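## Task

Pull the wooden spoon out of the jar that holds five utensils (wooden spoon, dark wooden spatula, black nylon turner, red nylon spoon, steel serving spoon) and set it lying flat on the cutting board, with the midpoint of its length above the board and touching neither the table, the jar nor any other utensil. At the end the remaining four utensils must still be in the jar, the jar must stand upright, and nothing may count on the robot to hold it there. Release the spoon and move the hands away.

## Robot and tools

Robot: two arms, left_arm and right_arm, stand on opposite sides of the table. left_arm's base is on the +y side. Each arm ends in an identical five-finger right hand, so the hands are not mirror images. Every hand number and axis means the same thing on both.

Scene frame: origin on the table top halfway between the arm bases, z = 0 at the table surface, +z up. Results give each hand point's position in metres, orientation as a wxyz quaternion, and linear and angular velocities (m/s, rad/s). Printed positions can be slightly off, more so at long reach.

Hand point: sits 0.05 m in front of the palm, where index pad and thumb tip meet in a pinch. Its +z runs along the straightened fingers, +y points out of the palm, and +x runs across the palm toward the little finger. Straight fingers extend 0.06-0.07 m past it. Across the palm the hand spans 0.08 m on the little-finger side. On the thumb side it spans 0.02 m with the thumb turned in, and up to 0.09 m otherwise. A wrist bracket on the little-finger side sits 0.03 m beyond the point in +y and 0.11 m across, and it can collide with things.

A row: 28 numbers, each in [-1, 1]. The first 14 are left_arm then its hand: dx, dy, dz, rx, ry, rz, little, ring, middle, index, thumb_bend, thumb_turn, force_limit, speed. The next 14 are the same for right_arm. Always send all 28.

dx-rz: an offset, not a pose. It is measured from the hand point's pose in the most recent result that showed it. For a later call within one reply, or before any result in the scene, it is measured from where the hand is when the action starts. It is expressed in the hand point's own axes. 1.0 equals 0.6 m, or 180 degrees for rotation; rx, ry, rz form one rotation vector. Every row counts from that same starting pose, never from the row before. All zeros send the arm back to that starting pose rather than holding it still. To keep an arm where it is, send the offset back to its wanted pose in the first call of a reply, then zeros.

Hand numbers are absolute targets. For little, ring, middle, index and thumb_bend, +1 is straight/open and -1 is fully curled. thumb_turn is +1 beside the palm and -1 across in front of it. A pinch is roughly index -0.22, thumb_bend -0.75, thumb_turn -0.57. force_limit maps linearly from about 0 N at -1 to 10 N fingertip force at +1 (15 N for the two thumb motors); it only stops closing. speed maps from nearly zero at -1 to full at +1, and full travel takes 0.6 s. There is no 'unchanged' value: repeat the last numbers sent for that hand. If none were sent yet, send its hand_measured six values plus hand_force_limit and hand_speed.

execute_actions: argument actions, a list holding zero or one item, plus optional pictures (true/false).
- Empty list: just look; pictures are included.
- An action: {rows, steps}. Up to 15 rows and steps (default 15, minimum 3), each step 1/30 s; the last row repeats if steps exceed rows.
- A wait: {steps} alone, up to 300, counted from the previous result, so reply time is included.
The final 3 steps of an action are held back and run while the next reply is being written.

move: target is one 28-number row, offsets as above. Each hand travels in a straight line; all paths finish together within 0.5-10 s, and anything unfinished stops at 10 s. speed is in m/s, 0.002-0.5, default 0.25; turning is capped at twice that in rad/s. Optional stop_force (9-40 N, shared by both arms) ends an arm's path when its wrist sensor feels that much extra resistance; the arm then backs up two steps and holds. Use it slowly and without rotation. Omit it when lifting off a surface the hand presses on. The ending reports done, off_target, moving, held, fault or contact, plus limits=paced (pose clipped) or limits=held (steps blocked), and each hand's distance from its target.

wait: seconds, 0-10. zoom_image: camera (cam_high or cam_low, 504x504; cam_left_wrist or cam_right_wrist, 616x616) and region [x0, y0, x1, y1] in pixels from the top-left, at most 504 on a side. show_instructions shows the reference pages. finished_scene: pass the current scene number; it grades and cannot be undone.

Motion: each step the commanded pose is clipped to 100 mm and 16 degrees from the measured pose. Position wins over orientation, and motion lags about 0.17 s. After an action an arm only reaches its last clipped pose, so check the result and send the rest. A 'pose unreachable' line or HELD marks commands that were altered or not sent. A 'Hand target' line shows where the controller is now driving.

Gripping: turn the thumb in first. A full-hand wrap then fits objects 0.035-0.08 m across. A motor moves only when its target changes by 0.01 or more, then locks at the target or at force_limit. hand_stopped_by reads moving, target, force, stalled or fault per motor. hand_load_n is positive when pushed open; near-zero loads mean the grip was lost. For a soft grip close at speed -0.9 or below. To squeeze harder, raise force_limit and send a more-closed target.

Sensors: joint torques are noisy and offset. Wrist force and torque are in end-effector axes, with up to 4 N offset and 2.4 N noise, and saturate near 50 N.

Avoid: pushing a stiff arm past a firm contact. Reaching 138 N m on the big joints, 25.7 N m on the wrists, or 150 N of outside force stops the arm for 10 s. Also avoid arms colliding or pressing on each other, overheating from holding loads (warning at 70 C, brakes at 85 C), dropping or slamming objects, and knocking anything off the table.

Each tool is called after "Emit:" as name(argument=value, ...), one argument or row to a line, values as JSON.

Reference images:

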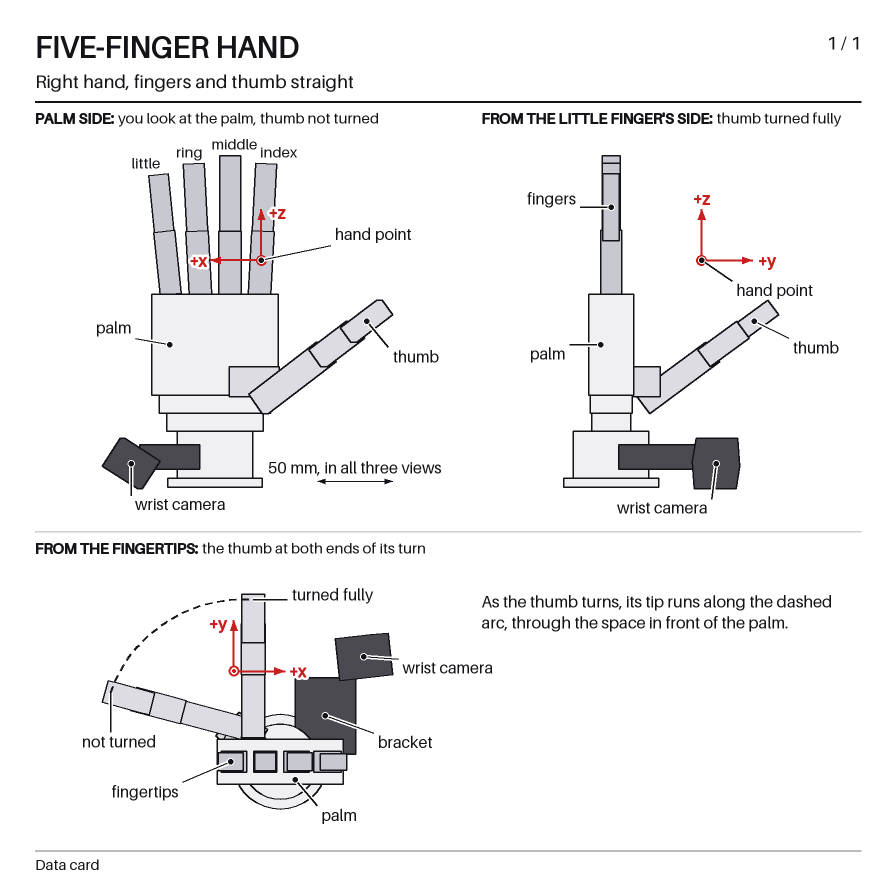

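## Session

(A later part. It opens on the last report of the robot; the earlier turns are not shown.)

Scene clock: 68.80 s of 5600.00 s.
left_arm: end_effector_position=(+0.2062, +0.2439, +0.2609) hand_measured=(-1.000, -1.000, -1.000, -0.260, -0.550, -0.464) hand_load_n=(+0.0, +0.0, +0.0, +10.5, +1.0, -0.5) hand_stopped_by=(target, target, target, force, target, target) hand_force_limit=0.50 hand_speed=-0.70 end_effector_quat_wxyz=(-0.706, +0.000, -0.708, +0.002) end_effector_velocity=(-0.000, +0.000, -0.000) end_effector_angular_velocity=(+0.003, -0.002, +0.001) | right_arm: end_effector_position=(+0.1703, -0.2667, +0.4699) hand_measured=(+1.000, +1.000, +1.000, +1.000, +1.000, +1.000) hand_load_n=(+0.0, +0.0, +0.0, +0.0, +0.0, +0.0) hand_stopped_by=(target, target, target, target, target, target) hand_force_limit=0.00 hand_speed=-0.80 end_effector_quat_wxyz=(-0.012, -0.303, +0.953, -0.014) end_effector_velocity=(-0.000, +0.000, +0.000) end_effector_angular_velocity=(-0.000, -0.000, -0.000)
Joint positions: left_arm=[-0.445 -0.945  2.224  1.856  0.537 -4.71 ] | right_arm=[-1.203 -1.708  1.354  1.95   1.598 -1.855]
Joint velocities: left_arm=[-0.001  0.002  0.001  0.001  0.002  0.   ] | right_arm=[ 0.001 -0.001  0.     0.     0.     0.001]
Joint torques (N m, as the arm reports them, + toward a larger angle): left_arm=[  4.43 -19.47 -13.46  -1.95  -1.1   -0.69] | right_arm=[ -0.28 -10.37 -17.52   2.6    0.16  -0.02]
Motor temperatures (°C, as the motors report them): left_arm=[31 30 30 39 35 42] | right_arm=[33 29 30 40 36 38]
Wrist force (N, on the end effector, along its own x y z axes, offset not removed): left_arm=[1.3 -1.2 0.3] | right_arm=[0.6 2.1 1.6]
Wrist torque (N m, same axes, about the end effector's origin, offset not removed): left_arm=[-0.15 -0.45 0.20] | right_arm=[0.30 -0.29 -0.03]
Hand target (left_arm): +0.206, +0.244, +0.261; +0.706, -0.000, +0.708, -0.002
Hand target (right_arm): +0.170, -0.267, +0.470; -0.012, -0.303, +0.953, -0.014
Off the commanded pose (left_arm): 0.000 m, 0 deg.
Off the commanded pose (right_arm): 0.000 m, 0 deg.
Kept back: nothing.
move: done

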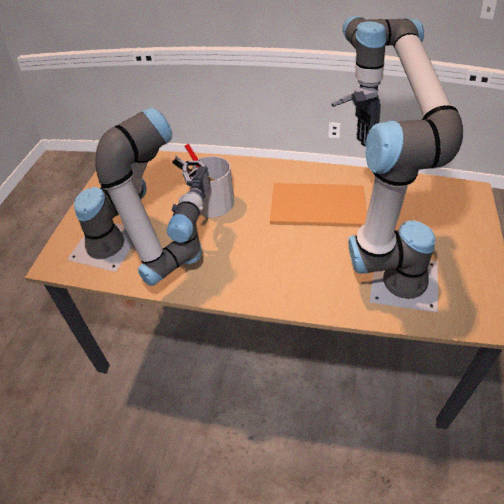

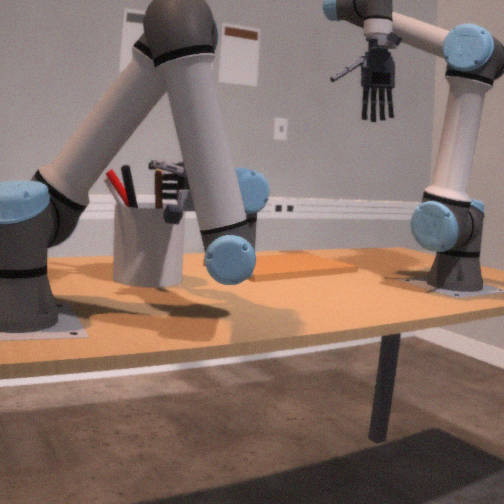

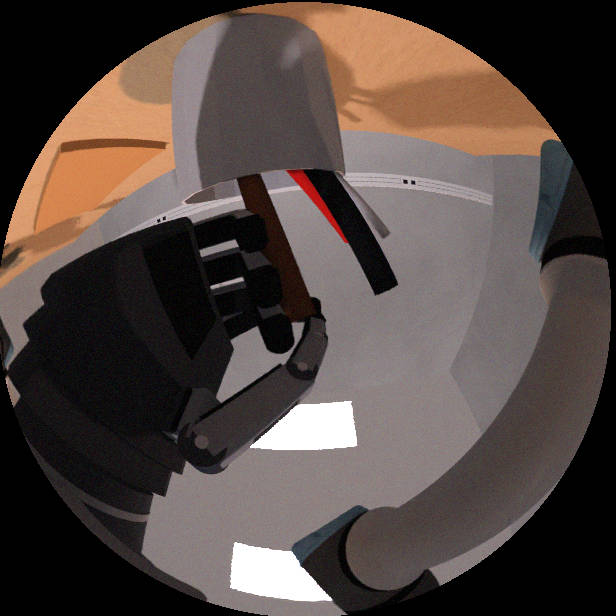

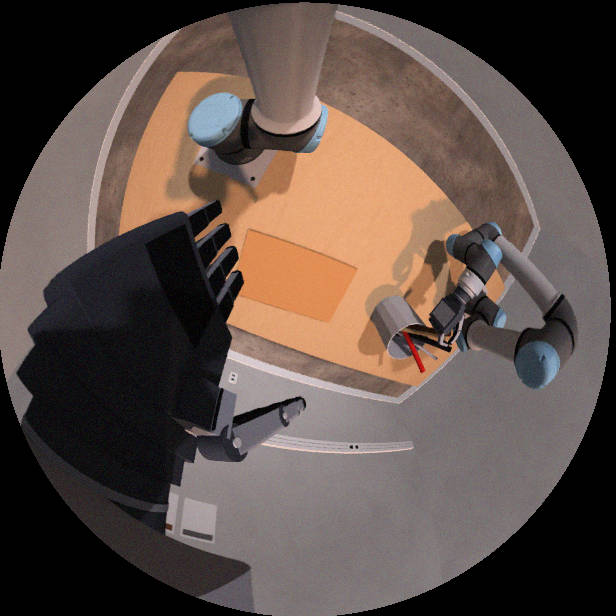

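Emit:
move(
  target=[0,0,0,0,0,0,-1,-1,-1,0.3,-0.7,-0.57,0.5,-0.2,0,0,0,0,0,0,1,1,1,1,1,1,0,-0.8],
)

Emit:
move(
  target=[0.008,-0.02,-0.004,0,0,0,-1,-1,-1,0.3,-0.7,-0.57,0.5,-0.2,0,0,0,0,0,0,1,1,1,1,1,1,0,-0.8],
  speed=0.015,
)

Emit:
zoom_image(
  camera="cam_high",
  region=[160, 120, 240, 200],
)

Emit:
zoom_image(
  camera="cam_low",
  region=[110, 140, 230, 240],
)

Scene clock: 69.73 s of 5600.00 s.
left_arm: end_effector_position=(+0.2062, +0.2439, +0.2608) hand_measured=(-1.000, -1.000, -1.000, +0.300, -0.700, -0.464) hand_load_n=(+0.0, +0.0, +0.0, +0.0, +0.0, +0.0) hand_stopped_by=(target, target, target, target, target, target) hand_force_limit=0.50 hand_speed=-0.20 end_effector_quat_wxyz=(-0.706, +0.000, -0.708, +0.002) end_effector_velocity=(+0.000, -0.000, +0.000) end_effector_angular_velocity=(+0.003, -0.000, -0.001) | right_arm: end_effector_position=(+0.1703, -0.2667, +0.4699) hand_measured=(+1.000, +1.000, +1.000, +1.000, +1.000, +1.000) hand_load_n=(+0.0, +0.0, +0.0, +0.0, +0.0, +0.0) hand_stopped_by=(target, target, target, target, target, target) hand_force_limit=0.00 hand_speed=-0.80 end_effector_quat_wxyz=(-0.012, -0.303, +0.953, -0.014) end_effector_velocity=(+0.000, -0.000, -0.000) end_effector_angular_velocity=(-0.000, -0.000, -0.001)
Joint positions: left_arm=[-0.445 -0.945  2.224  1.856  0.537 -4.71 ] | right_arm=[-1.203 -1.708  1.354  1.95   1.598 -1.855]
Joint velocities: left_arm=[ 0.001  0.001 -0.     0.    -0.001  0.002] | right_arm=[-0.    -0.    -0.     0.     0.001  0.001]
Joint torques (N m, as the arm reports them, + toward a larger angle): left_arm=[  4.26 -19.1  -10.88  -2.03  -1.2   -0.69] | right_arm=[  0.16 -10.09 -16.8    2.9    0.18   0.07]
Motor temperatures (°C, as the motors report them): left_arm=[31 30 30 39 35 42] | right_arm=[33 29 30 40 36 38]
Wrist force (N, on the end effector, along its own x y z axes, offset not removed): left_arm=[1.1 -1.8 1.7] | right_arm=[0.8 2.2 4.0]
Wrist torque (N m, same axes, about the end effector's origin, offset not removed): left_arm=[-0.31 -0.47 0.06] | right_arm=[0.24 -0.32 0.11]
Hand target (left_arm): +0.206, +0.244, +0.261; +0.706, -0.000, +0.708, -0.002
Hand target (right_arm): +0.170, -0.267, +0.470; -0.012, -0.303, +0.953, -0.014
Off the commanded pose (left_arm): 0.000 m, 0 deg.
Off the commanded pose (right_arm): 0.000 m, 0 deg.
Kept back: nothing.
move: done

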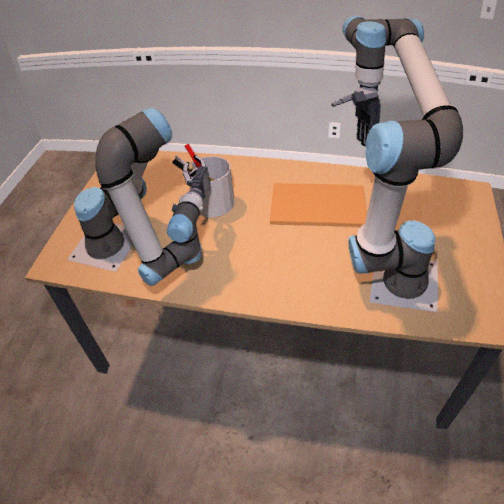

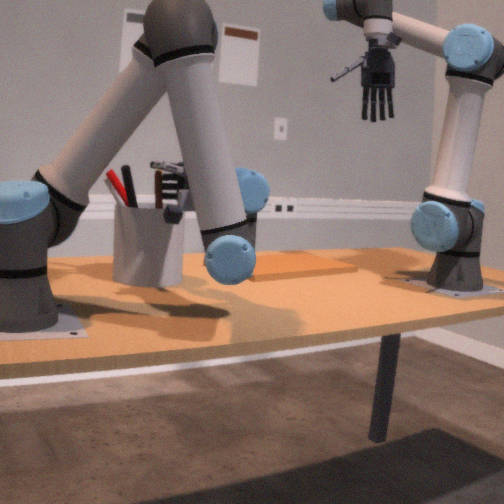

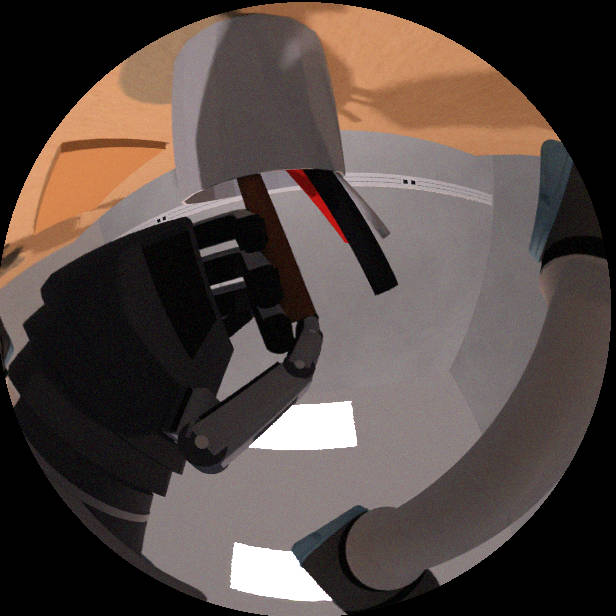

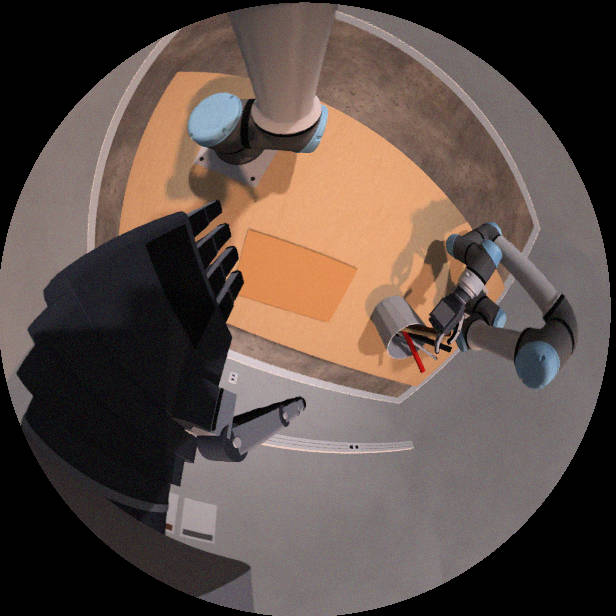

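Scene clock: 70.90 s of 5600.00 s.
left_arm: end_effector_position=(+0.2038, +0.2322, +0.2562) hand_measured=(-1.000, -1.000, -1.000, +0.300, -0.698, -0.462) hand_load_n=(+0.0, +0.0, +0.0, +0.0, +5.5, +6.0) hand_stopped_by=(target, target, target, target, target, target) hand_force_limit=0.50 hand_speed=-0.20 end_effector_quat_wxyz=(-0.706, +0.000, -0.708, +0.002) end_effector_velocity=(-0.000, -0.002, -0.001) end_effector_angular_velocity=(-0.001, +0.001, +0.002) | right_arm: end_effector_position=(+0.1703, -0.2667, +0.4699) hand_measured=(+1.000, +1.000, +1.000, +1.000, +1.000, +1.000) hand_load_n=(+0.0, +0.0, +0.0, +0.0, +0.0, +0.0) hand_stopped_by=(target, target, target, target, target, target) hand_force_limit=0.00 hand_speed=-0.80 end_effector_quat_wxyz=(-0.012, -0.303, +0.953, -0.014) end_effector_velocity=(+0.000, -0.000, -0.000) end_effector_angular_velocity=(-0.001, +0.000, +0.000)
Joint positions: left_arm=[-0.434 -0.921  2.188  1.868  0.526 -4.71 ] | right_arm=[-1.203 -1.708  1.354  1.95   1.598 -1.855]
Joint velocities: left_arm=[ 0.003  0.003 -0.008  0.004 -0.001 -0.   ] | right_arm=[ 0.     0.001  0.    -0.     0.001  0.   ]
Joint torques (N m, as the arm reports them, + toward a larger angle): left_arm=[  6.49 -18.27 -13.25   1.62  -2.81   1.9 ] | right_arm=[  1.25 -10.25 -17.78   2.81   0.14   0.12]
Motor temperatures (°C, as the motors report them): left_arm=[31 30 30 39 35 42] | right_arm=[33 29 30 40 36 38]
Wrist force (N, on the end effector, along its own x y z axes, offset not removed): left_arm=[-10.7 1.5 -0.9] | right_arm=[0.5 1.9 2.2]
Wrist torque (N m, same axes, about the end effector's origin, offset not removed): left_arm=[-0.15 -0.05 -0.05] | right_arm=[0.25 -0.37 0.02]
Hand target (left_arm): +0.204, +0.232, +0.256; +0.706, -0.001, +0.708, -0.002
Hand target (right_arm): +0.170, -0.267, +0.470; -0.012, -0.303, +0.953, -0.014
Off the commanded pose (left_arm): 0.000 m, 0 deg.
Off the commanded pose (right_arm): 0.000 m, 0 deg.
Kept back: nothing.
move: done

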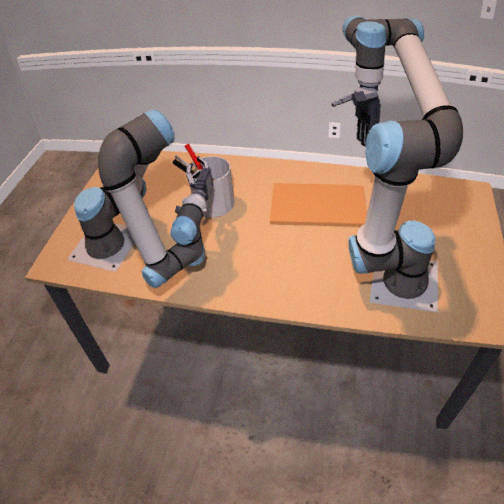

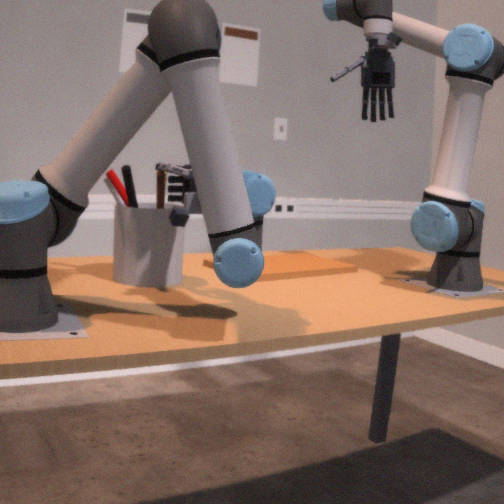

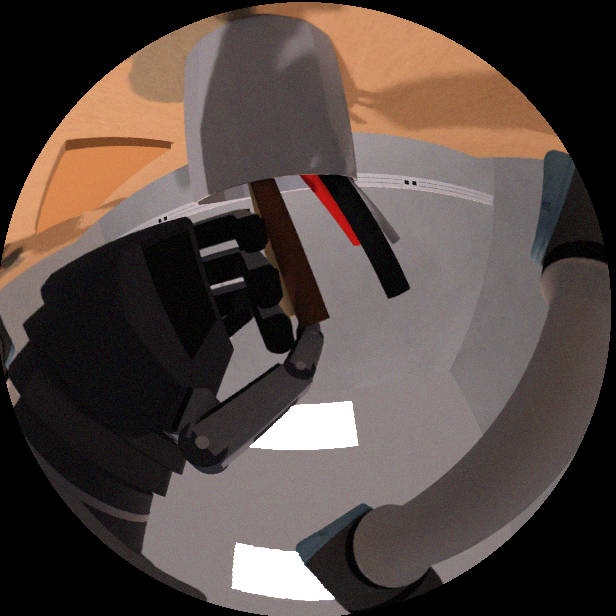

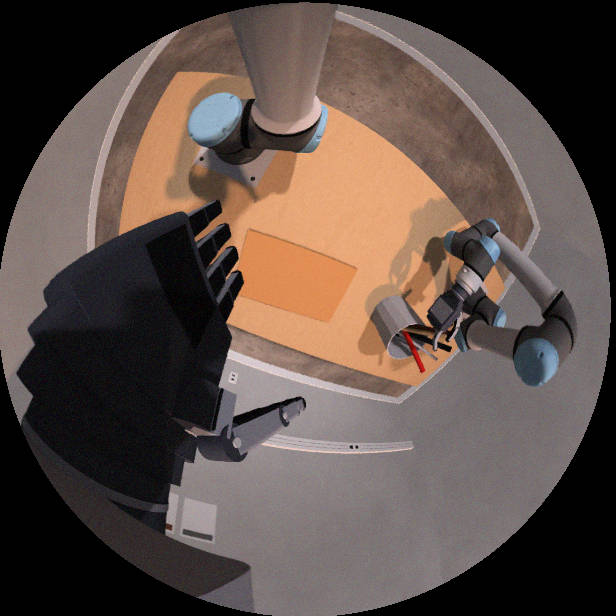

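Region (160, 120, 240, 200) of cam_high's 504x504 image, scaled by 6.300, with more detail than that image has.

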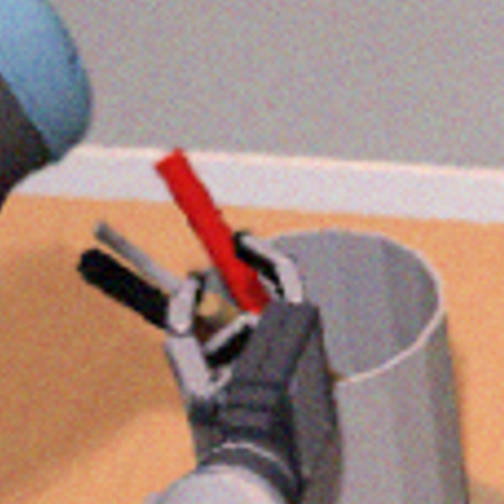

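Region (110, 140, 230, 240) of cam_low's 504x504 image, scaled by 4.200, with more detail than that image has.

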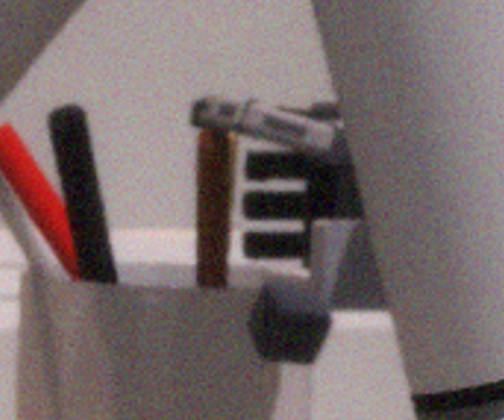

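Emit:
move(
  target=[0,-0.008,0,0,0,0,-1,-1,-1,-0.5,-0.7,-0.57,0.7,-0.7,0,0,0,0,0,0,1,1,1,1,1,1,0,-0.8],
  speed=0.01,
)

Emit:
zoom_image(
  camera="cam_high",
  region=[160, 120, 240, 200],
)

Scene clock: 72.50 s of 5600.00 s.
left_arm: end_effector_position=(+0.2038, +0.2274, +0.2563) hand_measured=(-1.000, -1.000, -1.000, -0.244, -0.698, -0.462) hand_load_n=(+0.0, +0.0, +0.0, +10.5, +5.0, +4.0) hand_stopped_by=(target, target, target, force, target, target) hand_force_limit=0.70 hand_speed=-0.70 end_effector_quat_wxyz=(-0.706, +0.000, -0.708, +0.002) end_effector_velocity=(-0.000, +0.000, -0.000) end_effector_angular_velocity=(-0.001, +0.001, -0.000) | right_arm: end_effector_position=(+0.1703, -0.2667, +0.4699) hand_measured=(+1.000, +1.000, +1.000, +1.000, +1.000, +1.000) hand_load_n=(+0.0, +0.0, +0.0, +0.0, +0.0, +0.0) hand_stopped_by=(target, target, target, target, target, target) hand_force_limit=0.00 hand_speed=-0.80 end_effector_quat_wxyz=(-0.012, -0.303, +0.953, -0.014) end_effector_velocity=(-0.000, +0.000, +0.000) end_effector_angular_velocity=(+0.000, -0.001, +0.000)
Joint positions: left_arm=[-0.428 -0.917  2.174  1.877  0.52  -4.71 ] | right_arm=[-1.203 -1.708  1.354  1.95   1.598 -1.855]
Joint velocities: left_arm=[-0.     0.    -0.    -0.002  0.     0.   ] | right_arm=[ 0. -0. -0. -0. -0.  0.]
Joint torques (N m, as the arm reports them, + toward a larger angle): left_arm=[  7.5  -19.35 -14.87   2.28  -2.46   1.85] | right_arm=[  0.31 -10.43 -16.92   2.92   0.36   0.05]
Motor temperatures (°C, as the motors report them): left_arm=[31 30 30 39 35 42] | right_arm=[33 29 30 40 36 38]
Wrist force (N, on the end effector, along its own x y z axes, offset not removed): left_arm=[-5.9 1.2 -0.2] | right_arm=[1.1 2.7 2.3]
Wrist torque (N m, same axes, about the end effector's origin, offset not removed): left_arm=[-0.08 -0.35 0.09] | right_arm=[0.48 -0.40 0.10]
Hand target (left_arm): +0.204, +0.227, +0.256; +0.706, -0.000, +0.708, -0.002
Hand target (right_arm): +0.170, -0.267, +0.470; -0.012, -0.303, +0.953, -0.014
Off the commanded pose (left_arm): 0.000 m, 0 deg.
Off the commanded pose (right_arm): 0.000 m, 0 deg.
Kept back: nothing.
move: done

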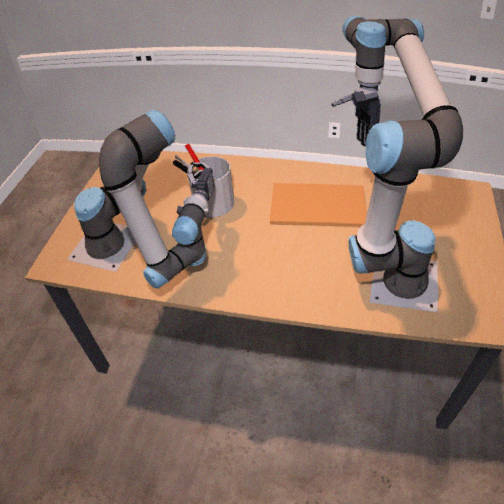

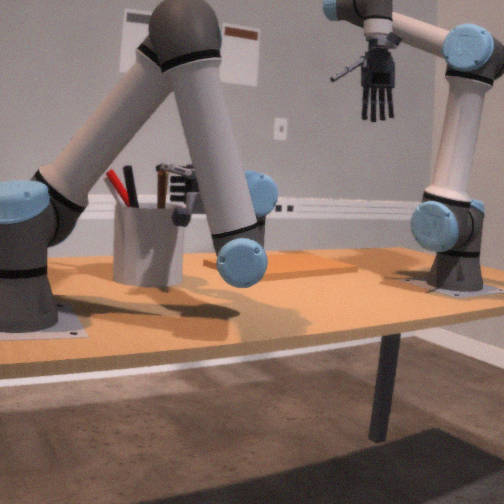

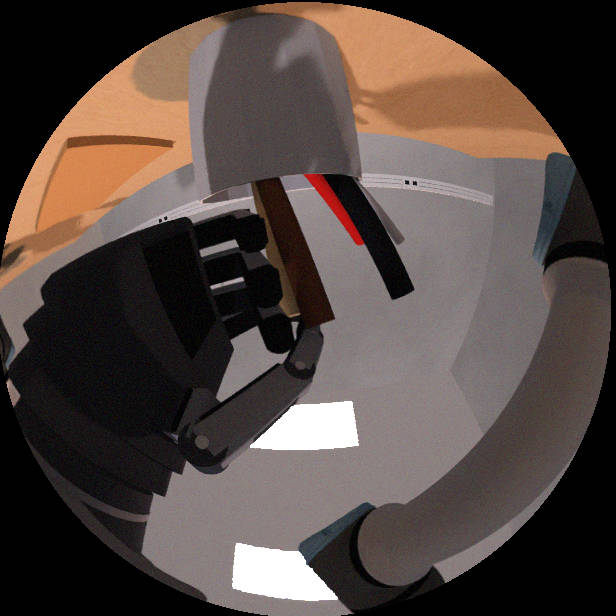

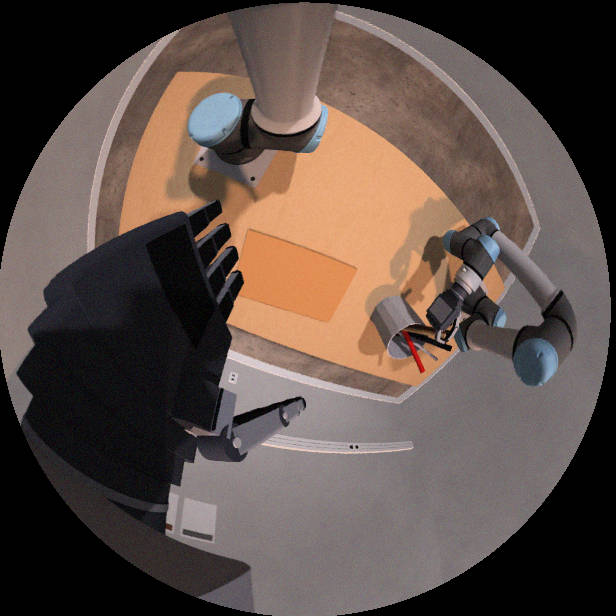

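Region (160, 120, 240, 200) of cam_high's 504x504 image, scaled by 6.300, with more detail than that image has.

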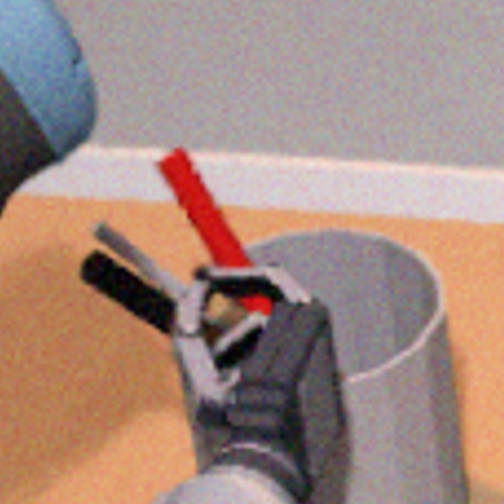

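Emit:
move(
  target=[0,0,0,0,0,0,-1,-1,-1,0.4,-0.4,-0.57,0.5,-0.2,0,0,0,0,0,0,1,1,1,1,1,1,0,-0.8],
)

Emit:
move(
  target=[-0.15,0,0,0,0,0,-1,-1,-1,0.4,-0.4,-0.57,0.5,-0.2,0,0,0,0,0,0,1,1,1,1,1,1,0,-0.8],
  speed=0.1,
)

Emit:
move(
  target=[-0.15,0.35,-0.2,0,0,0,-1,-1,-1,0.4,-0.4,-0.57,0.5,-0.2,-0.3,0.15,0.1,-0.237,-0.458,-0.237,-1,-1,-1,0.4,-0.7,-0.57,0.5,0],
)

Scene clock: 73.67 s of 5600.00 s.
left_arm: end_effector_position=(+0.2038, +0.2274, +0.2563) hand_measured=(-1.000, -1.000, -1.000, +0.400, -0.400, -0.464) hand_load_n=(+0.0, +0.0, +0.0, +0.0, +0.0, +0.0) hand_stopped_by=(target, target, target, target, target, target) hand_force_limit=0.50 hand_speed=-0.20 end_effector_quat_wxyz=(-0.706, +0.000, -0.708, +0.002) end_effector_velocity=(+0.000, -0.000, -0.000) end_effector_angular_velocity=(-0.002, +0.001, +0.000) | right_arm: end_effector_position=(+0.1703, -0.2667, +0.4699) hand_measured=(+1.000, +1.000, +1.000, +1.000, +1.000, +1.000) hand_load_n=(+0.0, +0.0, +0.0, +0.0, +0.0, +0.0) hand_stopped_by=(target, target, target, target, target, target) hand_force_limit=0.00 hand_speed=-0.80 end_effector_quat_wxyz=(-0.012, -0.303, +0.953, -0.014) end_effector_velocity=(-0.000, +0.000, -0.000) end_effector_angular_velocity=(+0.000, +0.001, +0.001)
Joint positions: left_arm=[-0.427 -0.917  2.174  1.877  0.52  -4.71 ] | right_arm=[-1.203 -1.708  1.354  1.95   1.598 -1.855]
Joint velocities: left_arm=[ 0.001  0.    -0.001 -0.001 -0.001 -0.001] | right_arm=[ 0.001  0.     0.    -0.    -0.     0.   ]
Joint torques (N m, as the arm reports them, + toward a larger angle): left_arm=[  6.08 -23.65 -11.98   1.95  -1.28   1.6 ] | right_arm=[  0.27 -10.03 -17.84   2.86   0.25   0.  ]
Motor temperatures (°C, as the motors report them): left_arm=[31 30 30 39 35 42] | right_arm=[33 29 30 40 36 38]
Wrist force (N, on the end effector, along its own x y z axes, offset not removed): left_arm=[0.3 -1.5 2.1] | right_arm=[0.9 1.3 1.9]
Wrist torque (N m, same axes, about the end effector's origin, offset not removed): left_arm=[-0.23 -0.37 -0.01] | right_arm=[0.23 -0.32 -0.05]
Hand target (left_arm): +0.204, +0.227, +0.256; +0.706, -0.000, +0.708, -0.002
Hand target (right_arm): +0.170, -0.267, +0.470; -0.012, -0.303, +0.953, -0.014
Off the commanded pose (left_arm): 0.000 m, 0 deg.
Off the commanded pose (right_arm): 0.000 m, 0 deg.
Kept back: nothing.
move: done

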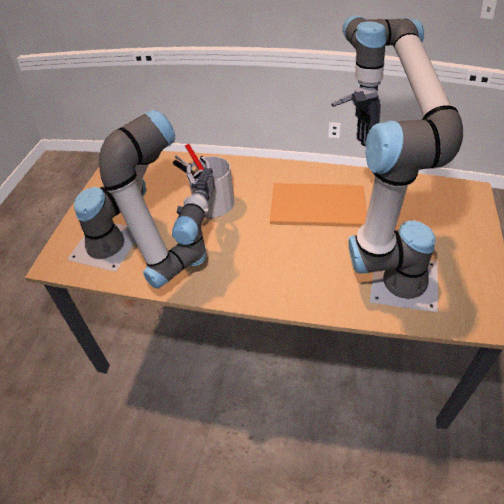

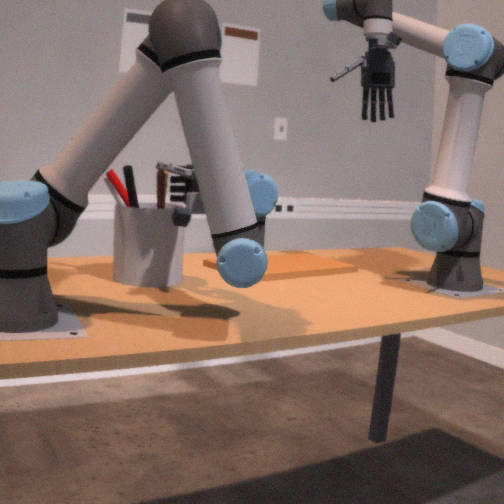

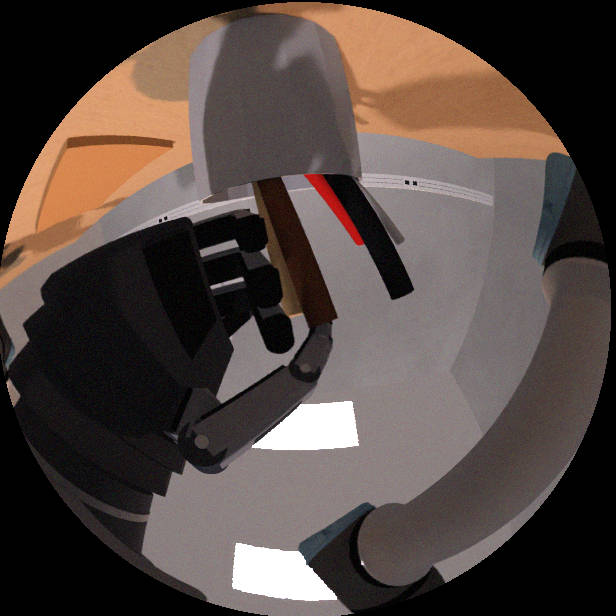

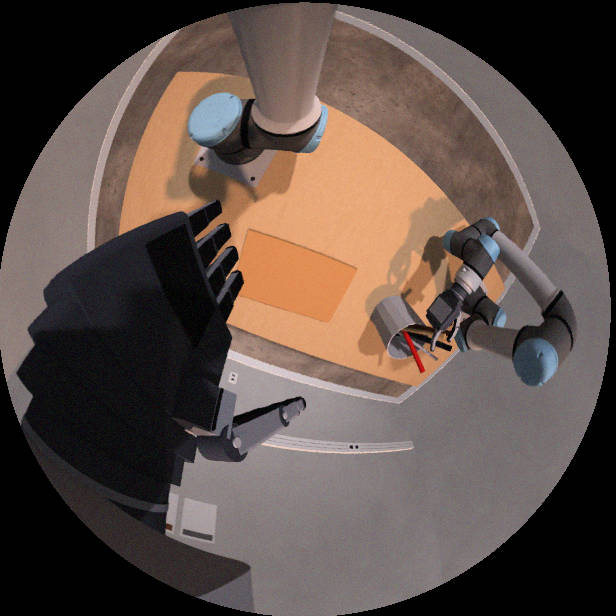

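Scene clock: 75.17 s of 5600.00 s.
left_arm: end_effector_position=(+0.2041, +0.2277, +0.3460) hand_measured=(-1.000, -1.000, -1.000, +0.400, -0.400, -0.464) hand_load_n=(+0.0, +0.0, +0.0, +0.0, +0.0, +0.0) hand_stopped_by=(target, target, target, target, target, target) hand_force_limit=0.50 hand_speed=-0.20 end_effector_quat_wxyz=(-0.706, +0.000, -0.708, +0.002) end_effector_velocity=(+0.000, +0.000, +0.003) end_effector_angular_velocity=(-0.003, +0.001, -0.001) | right_arm: end_effector_position=(+0.1703, -0.2667, +0.4699) hand_measured=(+1.000, +1.000, +1.000, +1.000, +1.000, +1.000) hand_load_n=(+0.0, +0.0, +0.0, +0.0, +0.0, +0.0) hand_stopped_by=(target, target, target, target, target, target) hand_force_limit=0.00 hand_speed=-0.80 end_effector_quat_wxyz=(-0.012, -0.303, +0.953, -0.014) end_effector_velocity=(+0.001, +0.000, +0.000) end_effector_angular_velocity=(+0.001, +0.001, -0.002)
Joint positions: left_arm=[-0.427 -1.15   2.169  2.116  0.519 -4.709] | right_arm=[-1.203 -1.708  1.354  1.95   1.598 -1.855]
Joint velocities: left_arm=[-0.    -0.009 -0.002  0.008 -0.001 -0.001] | right_arm=[-0.002  0.     0.    -0.    -0.001 -0.   ]
Joint torques (N m, as the arm reports them, + toward a larger angle): left_arm=[  7.58 -42.84 -19.62   3.2   -2.18  -2.22] | right_arm=[  0.61 -10.2  -17.23   2.89   0.11   0.05]
Motor temperatures (°C, as the motors report them): left_arm=[31 30 30 39 35 42] | right_arm=[33 29 30 40 36 38]
Wrist force (N, on the end effector, along its own x y z axes, offset not removed): left_arm=[0.2 -1.8 1.5] | right_arm=[0.7 2.5 4.6]
Wrist torque (N m, same axes, about the end effector's origin, offset not removed): left_arm=[-0.33 -0.29 0.04] | right_arm=[0.25 -0.48 -0.03]
Hand target (left_arm): +0.204, +0.228, +0.346; +0.706, -0.000, +0.708, -0.002
Hand target (right_arm): +0.170, -0.267, +0.470; -0.012, -0.303, +0.953, -0.014
Off the commanded pose (left_arm): 0.000 m, 0 deg.
Off the commanded pose (right_arm): 0.000 m, 0 deg.
Kept back: nothing.
move: done

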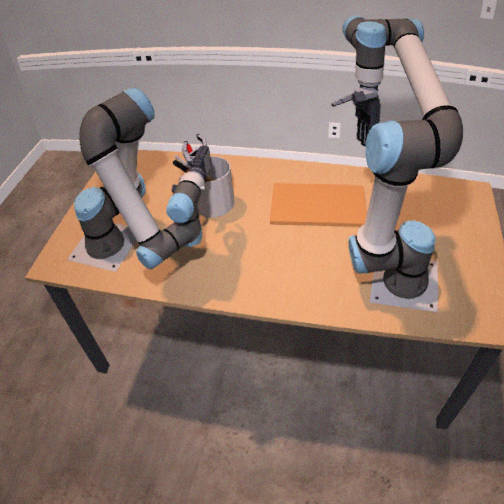

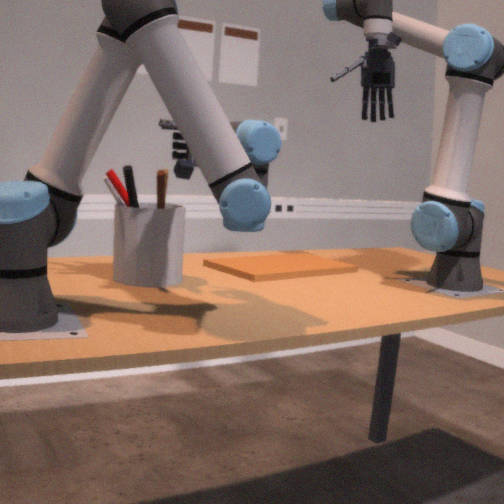

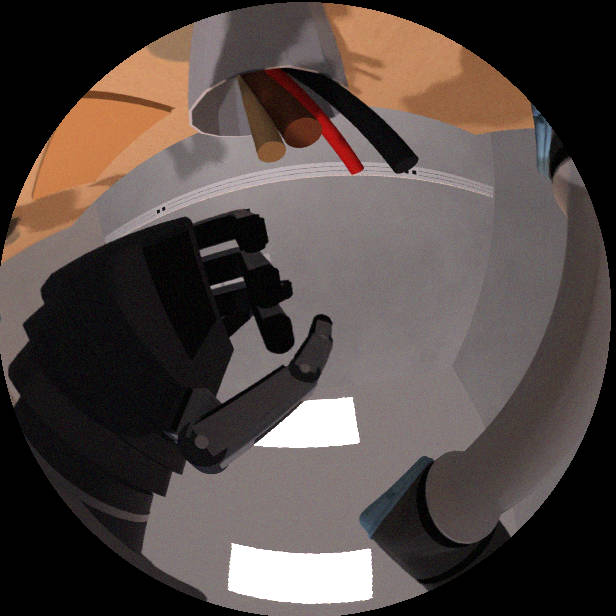

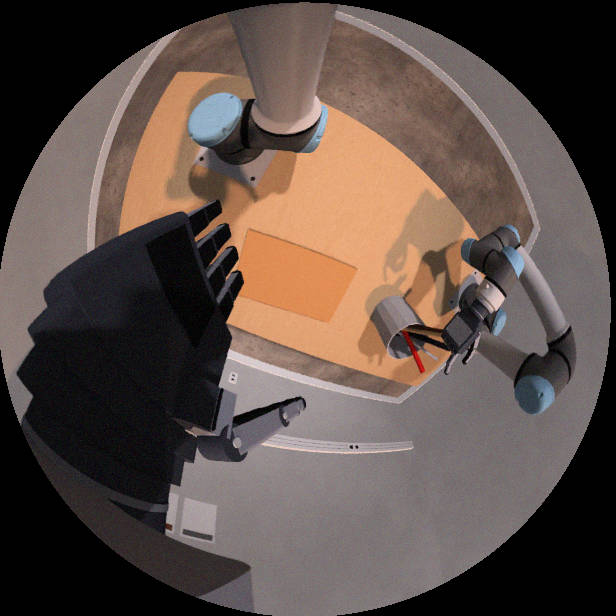

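Scene clock: 80.03 s of 5600.00 s.
left_arm: end_effector_position=(+0.1258, +0.3665, +0.4049) hand_measured=(-1.000, -1.000, -1.000, +0.400, -0.400, -0.464) hand_load_n=(+0.0, +0.0, +0.0, +0.0, +0.0, +0.0) hand_stopped_by=(target, target, target, target, target, target) hand_force_limit=0.50 hand_speed=-0.20 end_effector_quat_wxyz=(-0.706, +0.001, -0.709, +0.001) end_effector_velocity=(-0.000, -0.000, +0.000) end_effector_angular_velocity=(+0.001, +0.000, -0.000) | right_arm: end_effector_position=(+0.2641, -0.0909, +0.4030) hand_measured=(-1.000, -1.000, -1.000, +0.400, -0.700, -0.570) hand_load_n=(+0.0, +0.0, +0.0, +0.0, +0.0, +0.0) hand_stopped_by=(target, target, target, target, target, target) hand_force_limit=0.50 hand_speed=0.00 end_effector_quat_wxyz=(+0.485, -0.507, +0.514, +0.494) end_effector_velocity=(+0.000, +0.000, -0.000) end_effector_angular_velocity=(+0.031, +0.004, -0.015)
Joint positions: left_arm=[-0.904 -1.506  2.423  2.221  0.997 -4.712] | right_arm=[-1.391 -1.639  1.921  0.012  0.146 -1.846]
Joint velocities: left_arm=[-0.    -0.    -0.     0.     0.     0.001] | right_arm=[ 0.002 -0.063  0.062 -0.237  0.007  0.24 ]
Joint torques (N m, as the arm reports them, + toward a larger angle): left_arm=[  7.49  -1.56 -21.03  -1.58  -2.17  -1.95] | right_arm=[ 12.28 -25.17 -11.45  -2.55   1.82   3.31]
Motor temperatures (°C, as the motors report them): left_arm=[31 30 30 39 35 42] | right_arm=[33 29 30 40 36 38]
Wrist force (N, on the end effector, along its own x y z axes, offset not removed): left_arm=[0.2 -0.8 1.1] | right_arm=[0.9 2.5 2.8]
Wrist torque (N m, same axes, about the end effector's origin, offset not removed): left_arm=[-0.13 -0.36 0.05] | right_arm=[0.39 -0.38 0.01]
Hand target (left_arm): +0.126, +0.367, +0.405; +0.706, -0.001, +0.709, -0.001
Hand target (right_arm): +0.264, -0.091, +0.403; +0.486, -0.505, +0.513, +0.495
Off the commanded pose (left_arm): 0.088 m, 0 deg.
Off the commanded pose (right_arm): 0.001 m, 1 deg.
Kept back: nothing.
move: held (left_arm); limits=held; held on 68 of 146 steps (left_arm), including the last (left_arm)
pose unreachable (left arm): on one or more control steps of this call this arm could not follow its commanded pose, so it was not sent that pose on those steps. On the call's last step it was still not sent that pose. It may still have moved: this result reports where it is.
cause: the commanded pose would bring two parts of the arm too close to each other (joints 3 (elbow) to 6 (wrist 3) lie between them).

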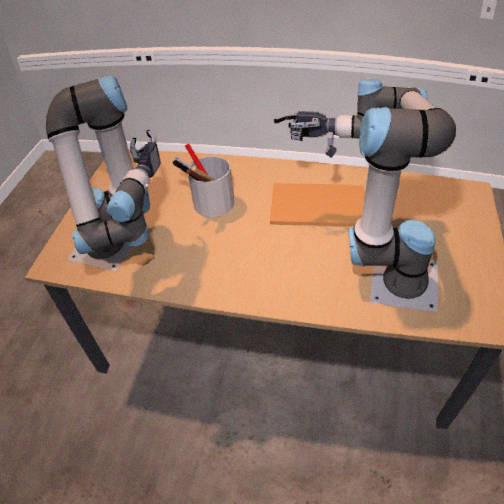

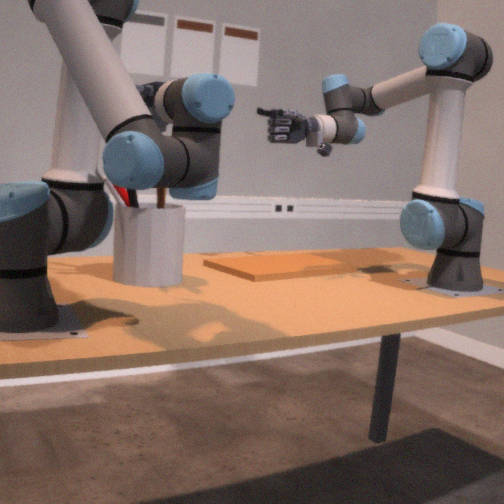

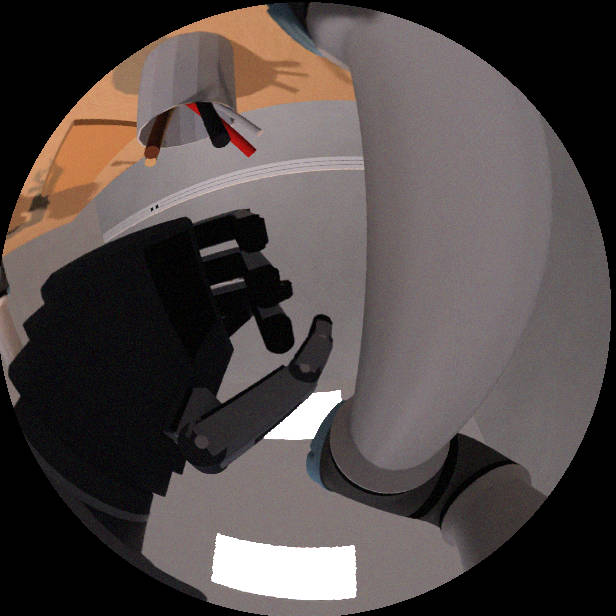

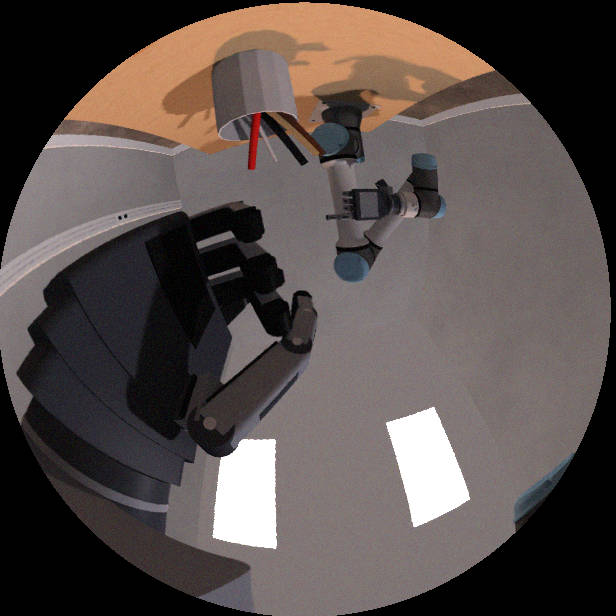

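Emit:
execute_actions(
  actions=[],
)

Scene clock: 80.30 s of 5600.00 s.
left_arm: end_effector_position=(+0.1258, +0.3665, +0.4049) hand_measured=(-1.000, -1.000, -1.000, +0.400, -0.400, -0.464) hand_load_n=(+0.0, +0.0, +0.0, +0.0, +0.0, +0.0) hand_stopped_by=(target, target, target, target, target, target) hand_force_limit=0.50 hand_speed=-0.20 end_effector_quat_wxyz=(-0.706, +0.001, -0.709, +0.001) end_effector_velocity=(-0.000, -0.000, +0.000) end_effector_angular_velocity=(+0.000, -0.001, -0.001) | right_arm: end_effector_position=(+0.2641, -0.0908, +0.4030) hand_measured=(-1.000, -1.000, -1.000, +0.400, -0.700, -0.570) hand_load_n=(+0.0, +0.0, +0.0, +0.0, +0.0, +0.0) hand_stopped_by=(target, target, target, target, target, target) hand_force_limit=0.50 hand_speed=0.00 end_effector_quat_wxyz=(+0.486, -0.506, +0.513, +0.495) end_effector_velocity=(-0.000, +0.000, -0.000) end_effector_angular_velocity=(+0.005, +0.001, -0.002)
Joint positions: left_arm=[-0.904 -1.506  2.423  2.221  0.997 -4.712] | right_arm=[-1.39  -1.648  1.93  -0.022  0.147 -1.812]
Joint velocities: left_arm=[-0.001  0.001  0.     0.001  0.    -0.   ] | right_arm=[ 0.001 -0.01   0.01  -0.039  0.002  0.04 ]
Joint torques (N m, as the arm reports them, + toward a larger angle): left_arm=[  7.33  -1.88 -20.14  -1.44  -2.18  -1.85] | right_arm=[ 13.15 -23.9  -11.51  -1.94   1.13   2.93]
Motor temperatures (°C, as the motors report them): left_arm=[31 30 30 39 35 42] | right_arm=[33 29 30 40 36 38]
Wrist force (N, on the end effector, along its own x y z axes, offset not removed): left_arm=[-0.1 -1.1 1.5] | right_arm=[-0.3 1.6 1.9]
Wrist torque (N m, same axes, about the end effector's origin, offset not removed): left_arm=[-0.23 -0.30 0.06] | right_arm=[0.35 -0.18 -0.01]
Hand target (left_arm): +0.126, +0.367, +0.405; +0.706, -0.001, +0.709, -0.001
Hand target (right_arm): +0.264, -0.091, +0.403; +0.486, -0.505, +0.513, +0.495
Off the commanded pose (left_arm): 0.088 m, 0 deg.
Off the commanded pose (right_arm): 0.001 m, 0 deg.
Kept back: nothing.
Steps of this call (steps 1 to 8: nothing new was sent). Readings (end_effector_position | what the end effector reports):
1: left_arm (+0.1258, +0.3665, +0.4049) | right_arm (+0.2641, -0.0909, +0.4030) | left_arm hand_measured=(-1.000, -1.000, -1.000, +0.400, -0.400, -0.464) hand_load_n=(+0.0, +0.0, +0.0, +0.0, +0.0, +0.0) hand_stopped_by=(target, target, target, target, target, target) hand_force_limit=0.50 hand_speed=-0.20 | right_arm hand_measured=(-1.000, -1.000, -1.000, +0.400, -0.700, -0.570) hand_load_n=(+0.0, +0.0, +0.0, +0.0, +0.0, +0.0) hand_stopped_by=(target, target, target, target, target, target) hand_force_limit=0.50 hand_speed=0.00
2: left_arm (+0.1258, +0.3665, +0.4049) | right_arm (+0.2641, -0.0908, +0.4030) | left_arm hand_measured=(-1.000, -1.000, -1.000, +0.400, -0.400, -0.464) hand_load_n=(+0.0, +0.0, +0.0, +0.0, +0.0, +0.0) hand_stopped_by=(target, target, target, target, target, target) hand_force_limit=0.50 hand_speed=-0.20 | right_arm hand_measured=(-1.000, -1.000, -1.000, +0.400, -0.700, -0.570) hand_load_n=(+0.0, +0.0, +0.0, +0.0, +0.0, +0.0) hand_stopped_by=(target, target, target, target, target, target) hand_force_limit=0.50 hand_speed=0.00
4: left_arm (+0.1258, +0.3665, +0.4049) | right_arm (+0.2641, -0.0908, +0.4030) | left_arm hand_measured=(-1.000, -1.000, -1.000, +0.400, -0.400, -0.464) hand_load_n=(+0.0, +0.0, +0.0, +0.0, +0.0, +0.0) hand_stopped_by=(target, target, target, target, target, target) hand_force_limit=0.50 hand_speed=-0.20 | right_arm hand_measured=(-1.000, -1.000, -1.000, +0.400, -0.700, -0.570) hand_load_n=(+0.0, +0.0, +0.0, +0.0, +0.0, +0.0) hand_stopped_by=(target, target, target, target, target, target) hand_force_limit=0.50 hand_speed=0.00
8: the state above

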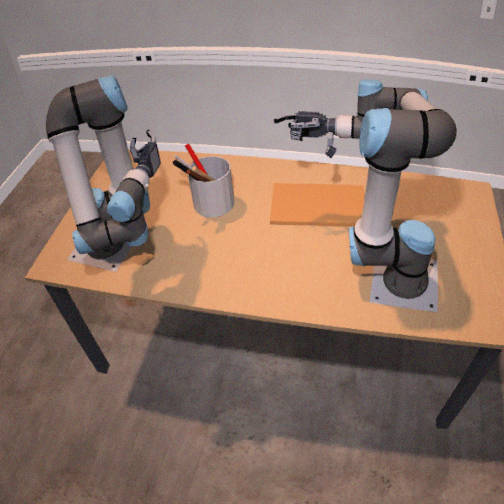

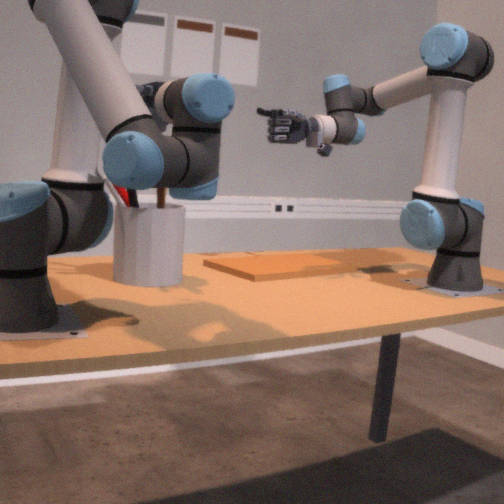

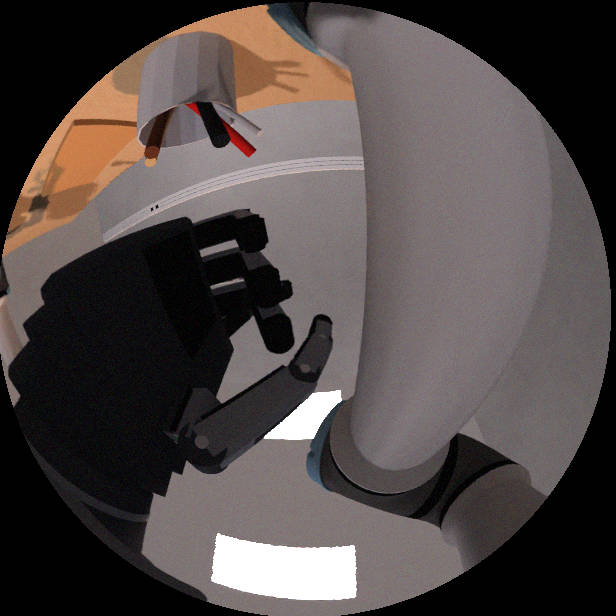

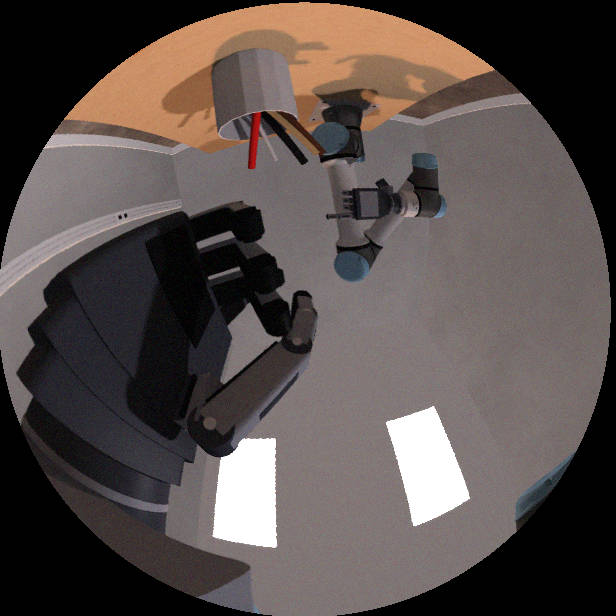

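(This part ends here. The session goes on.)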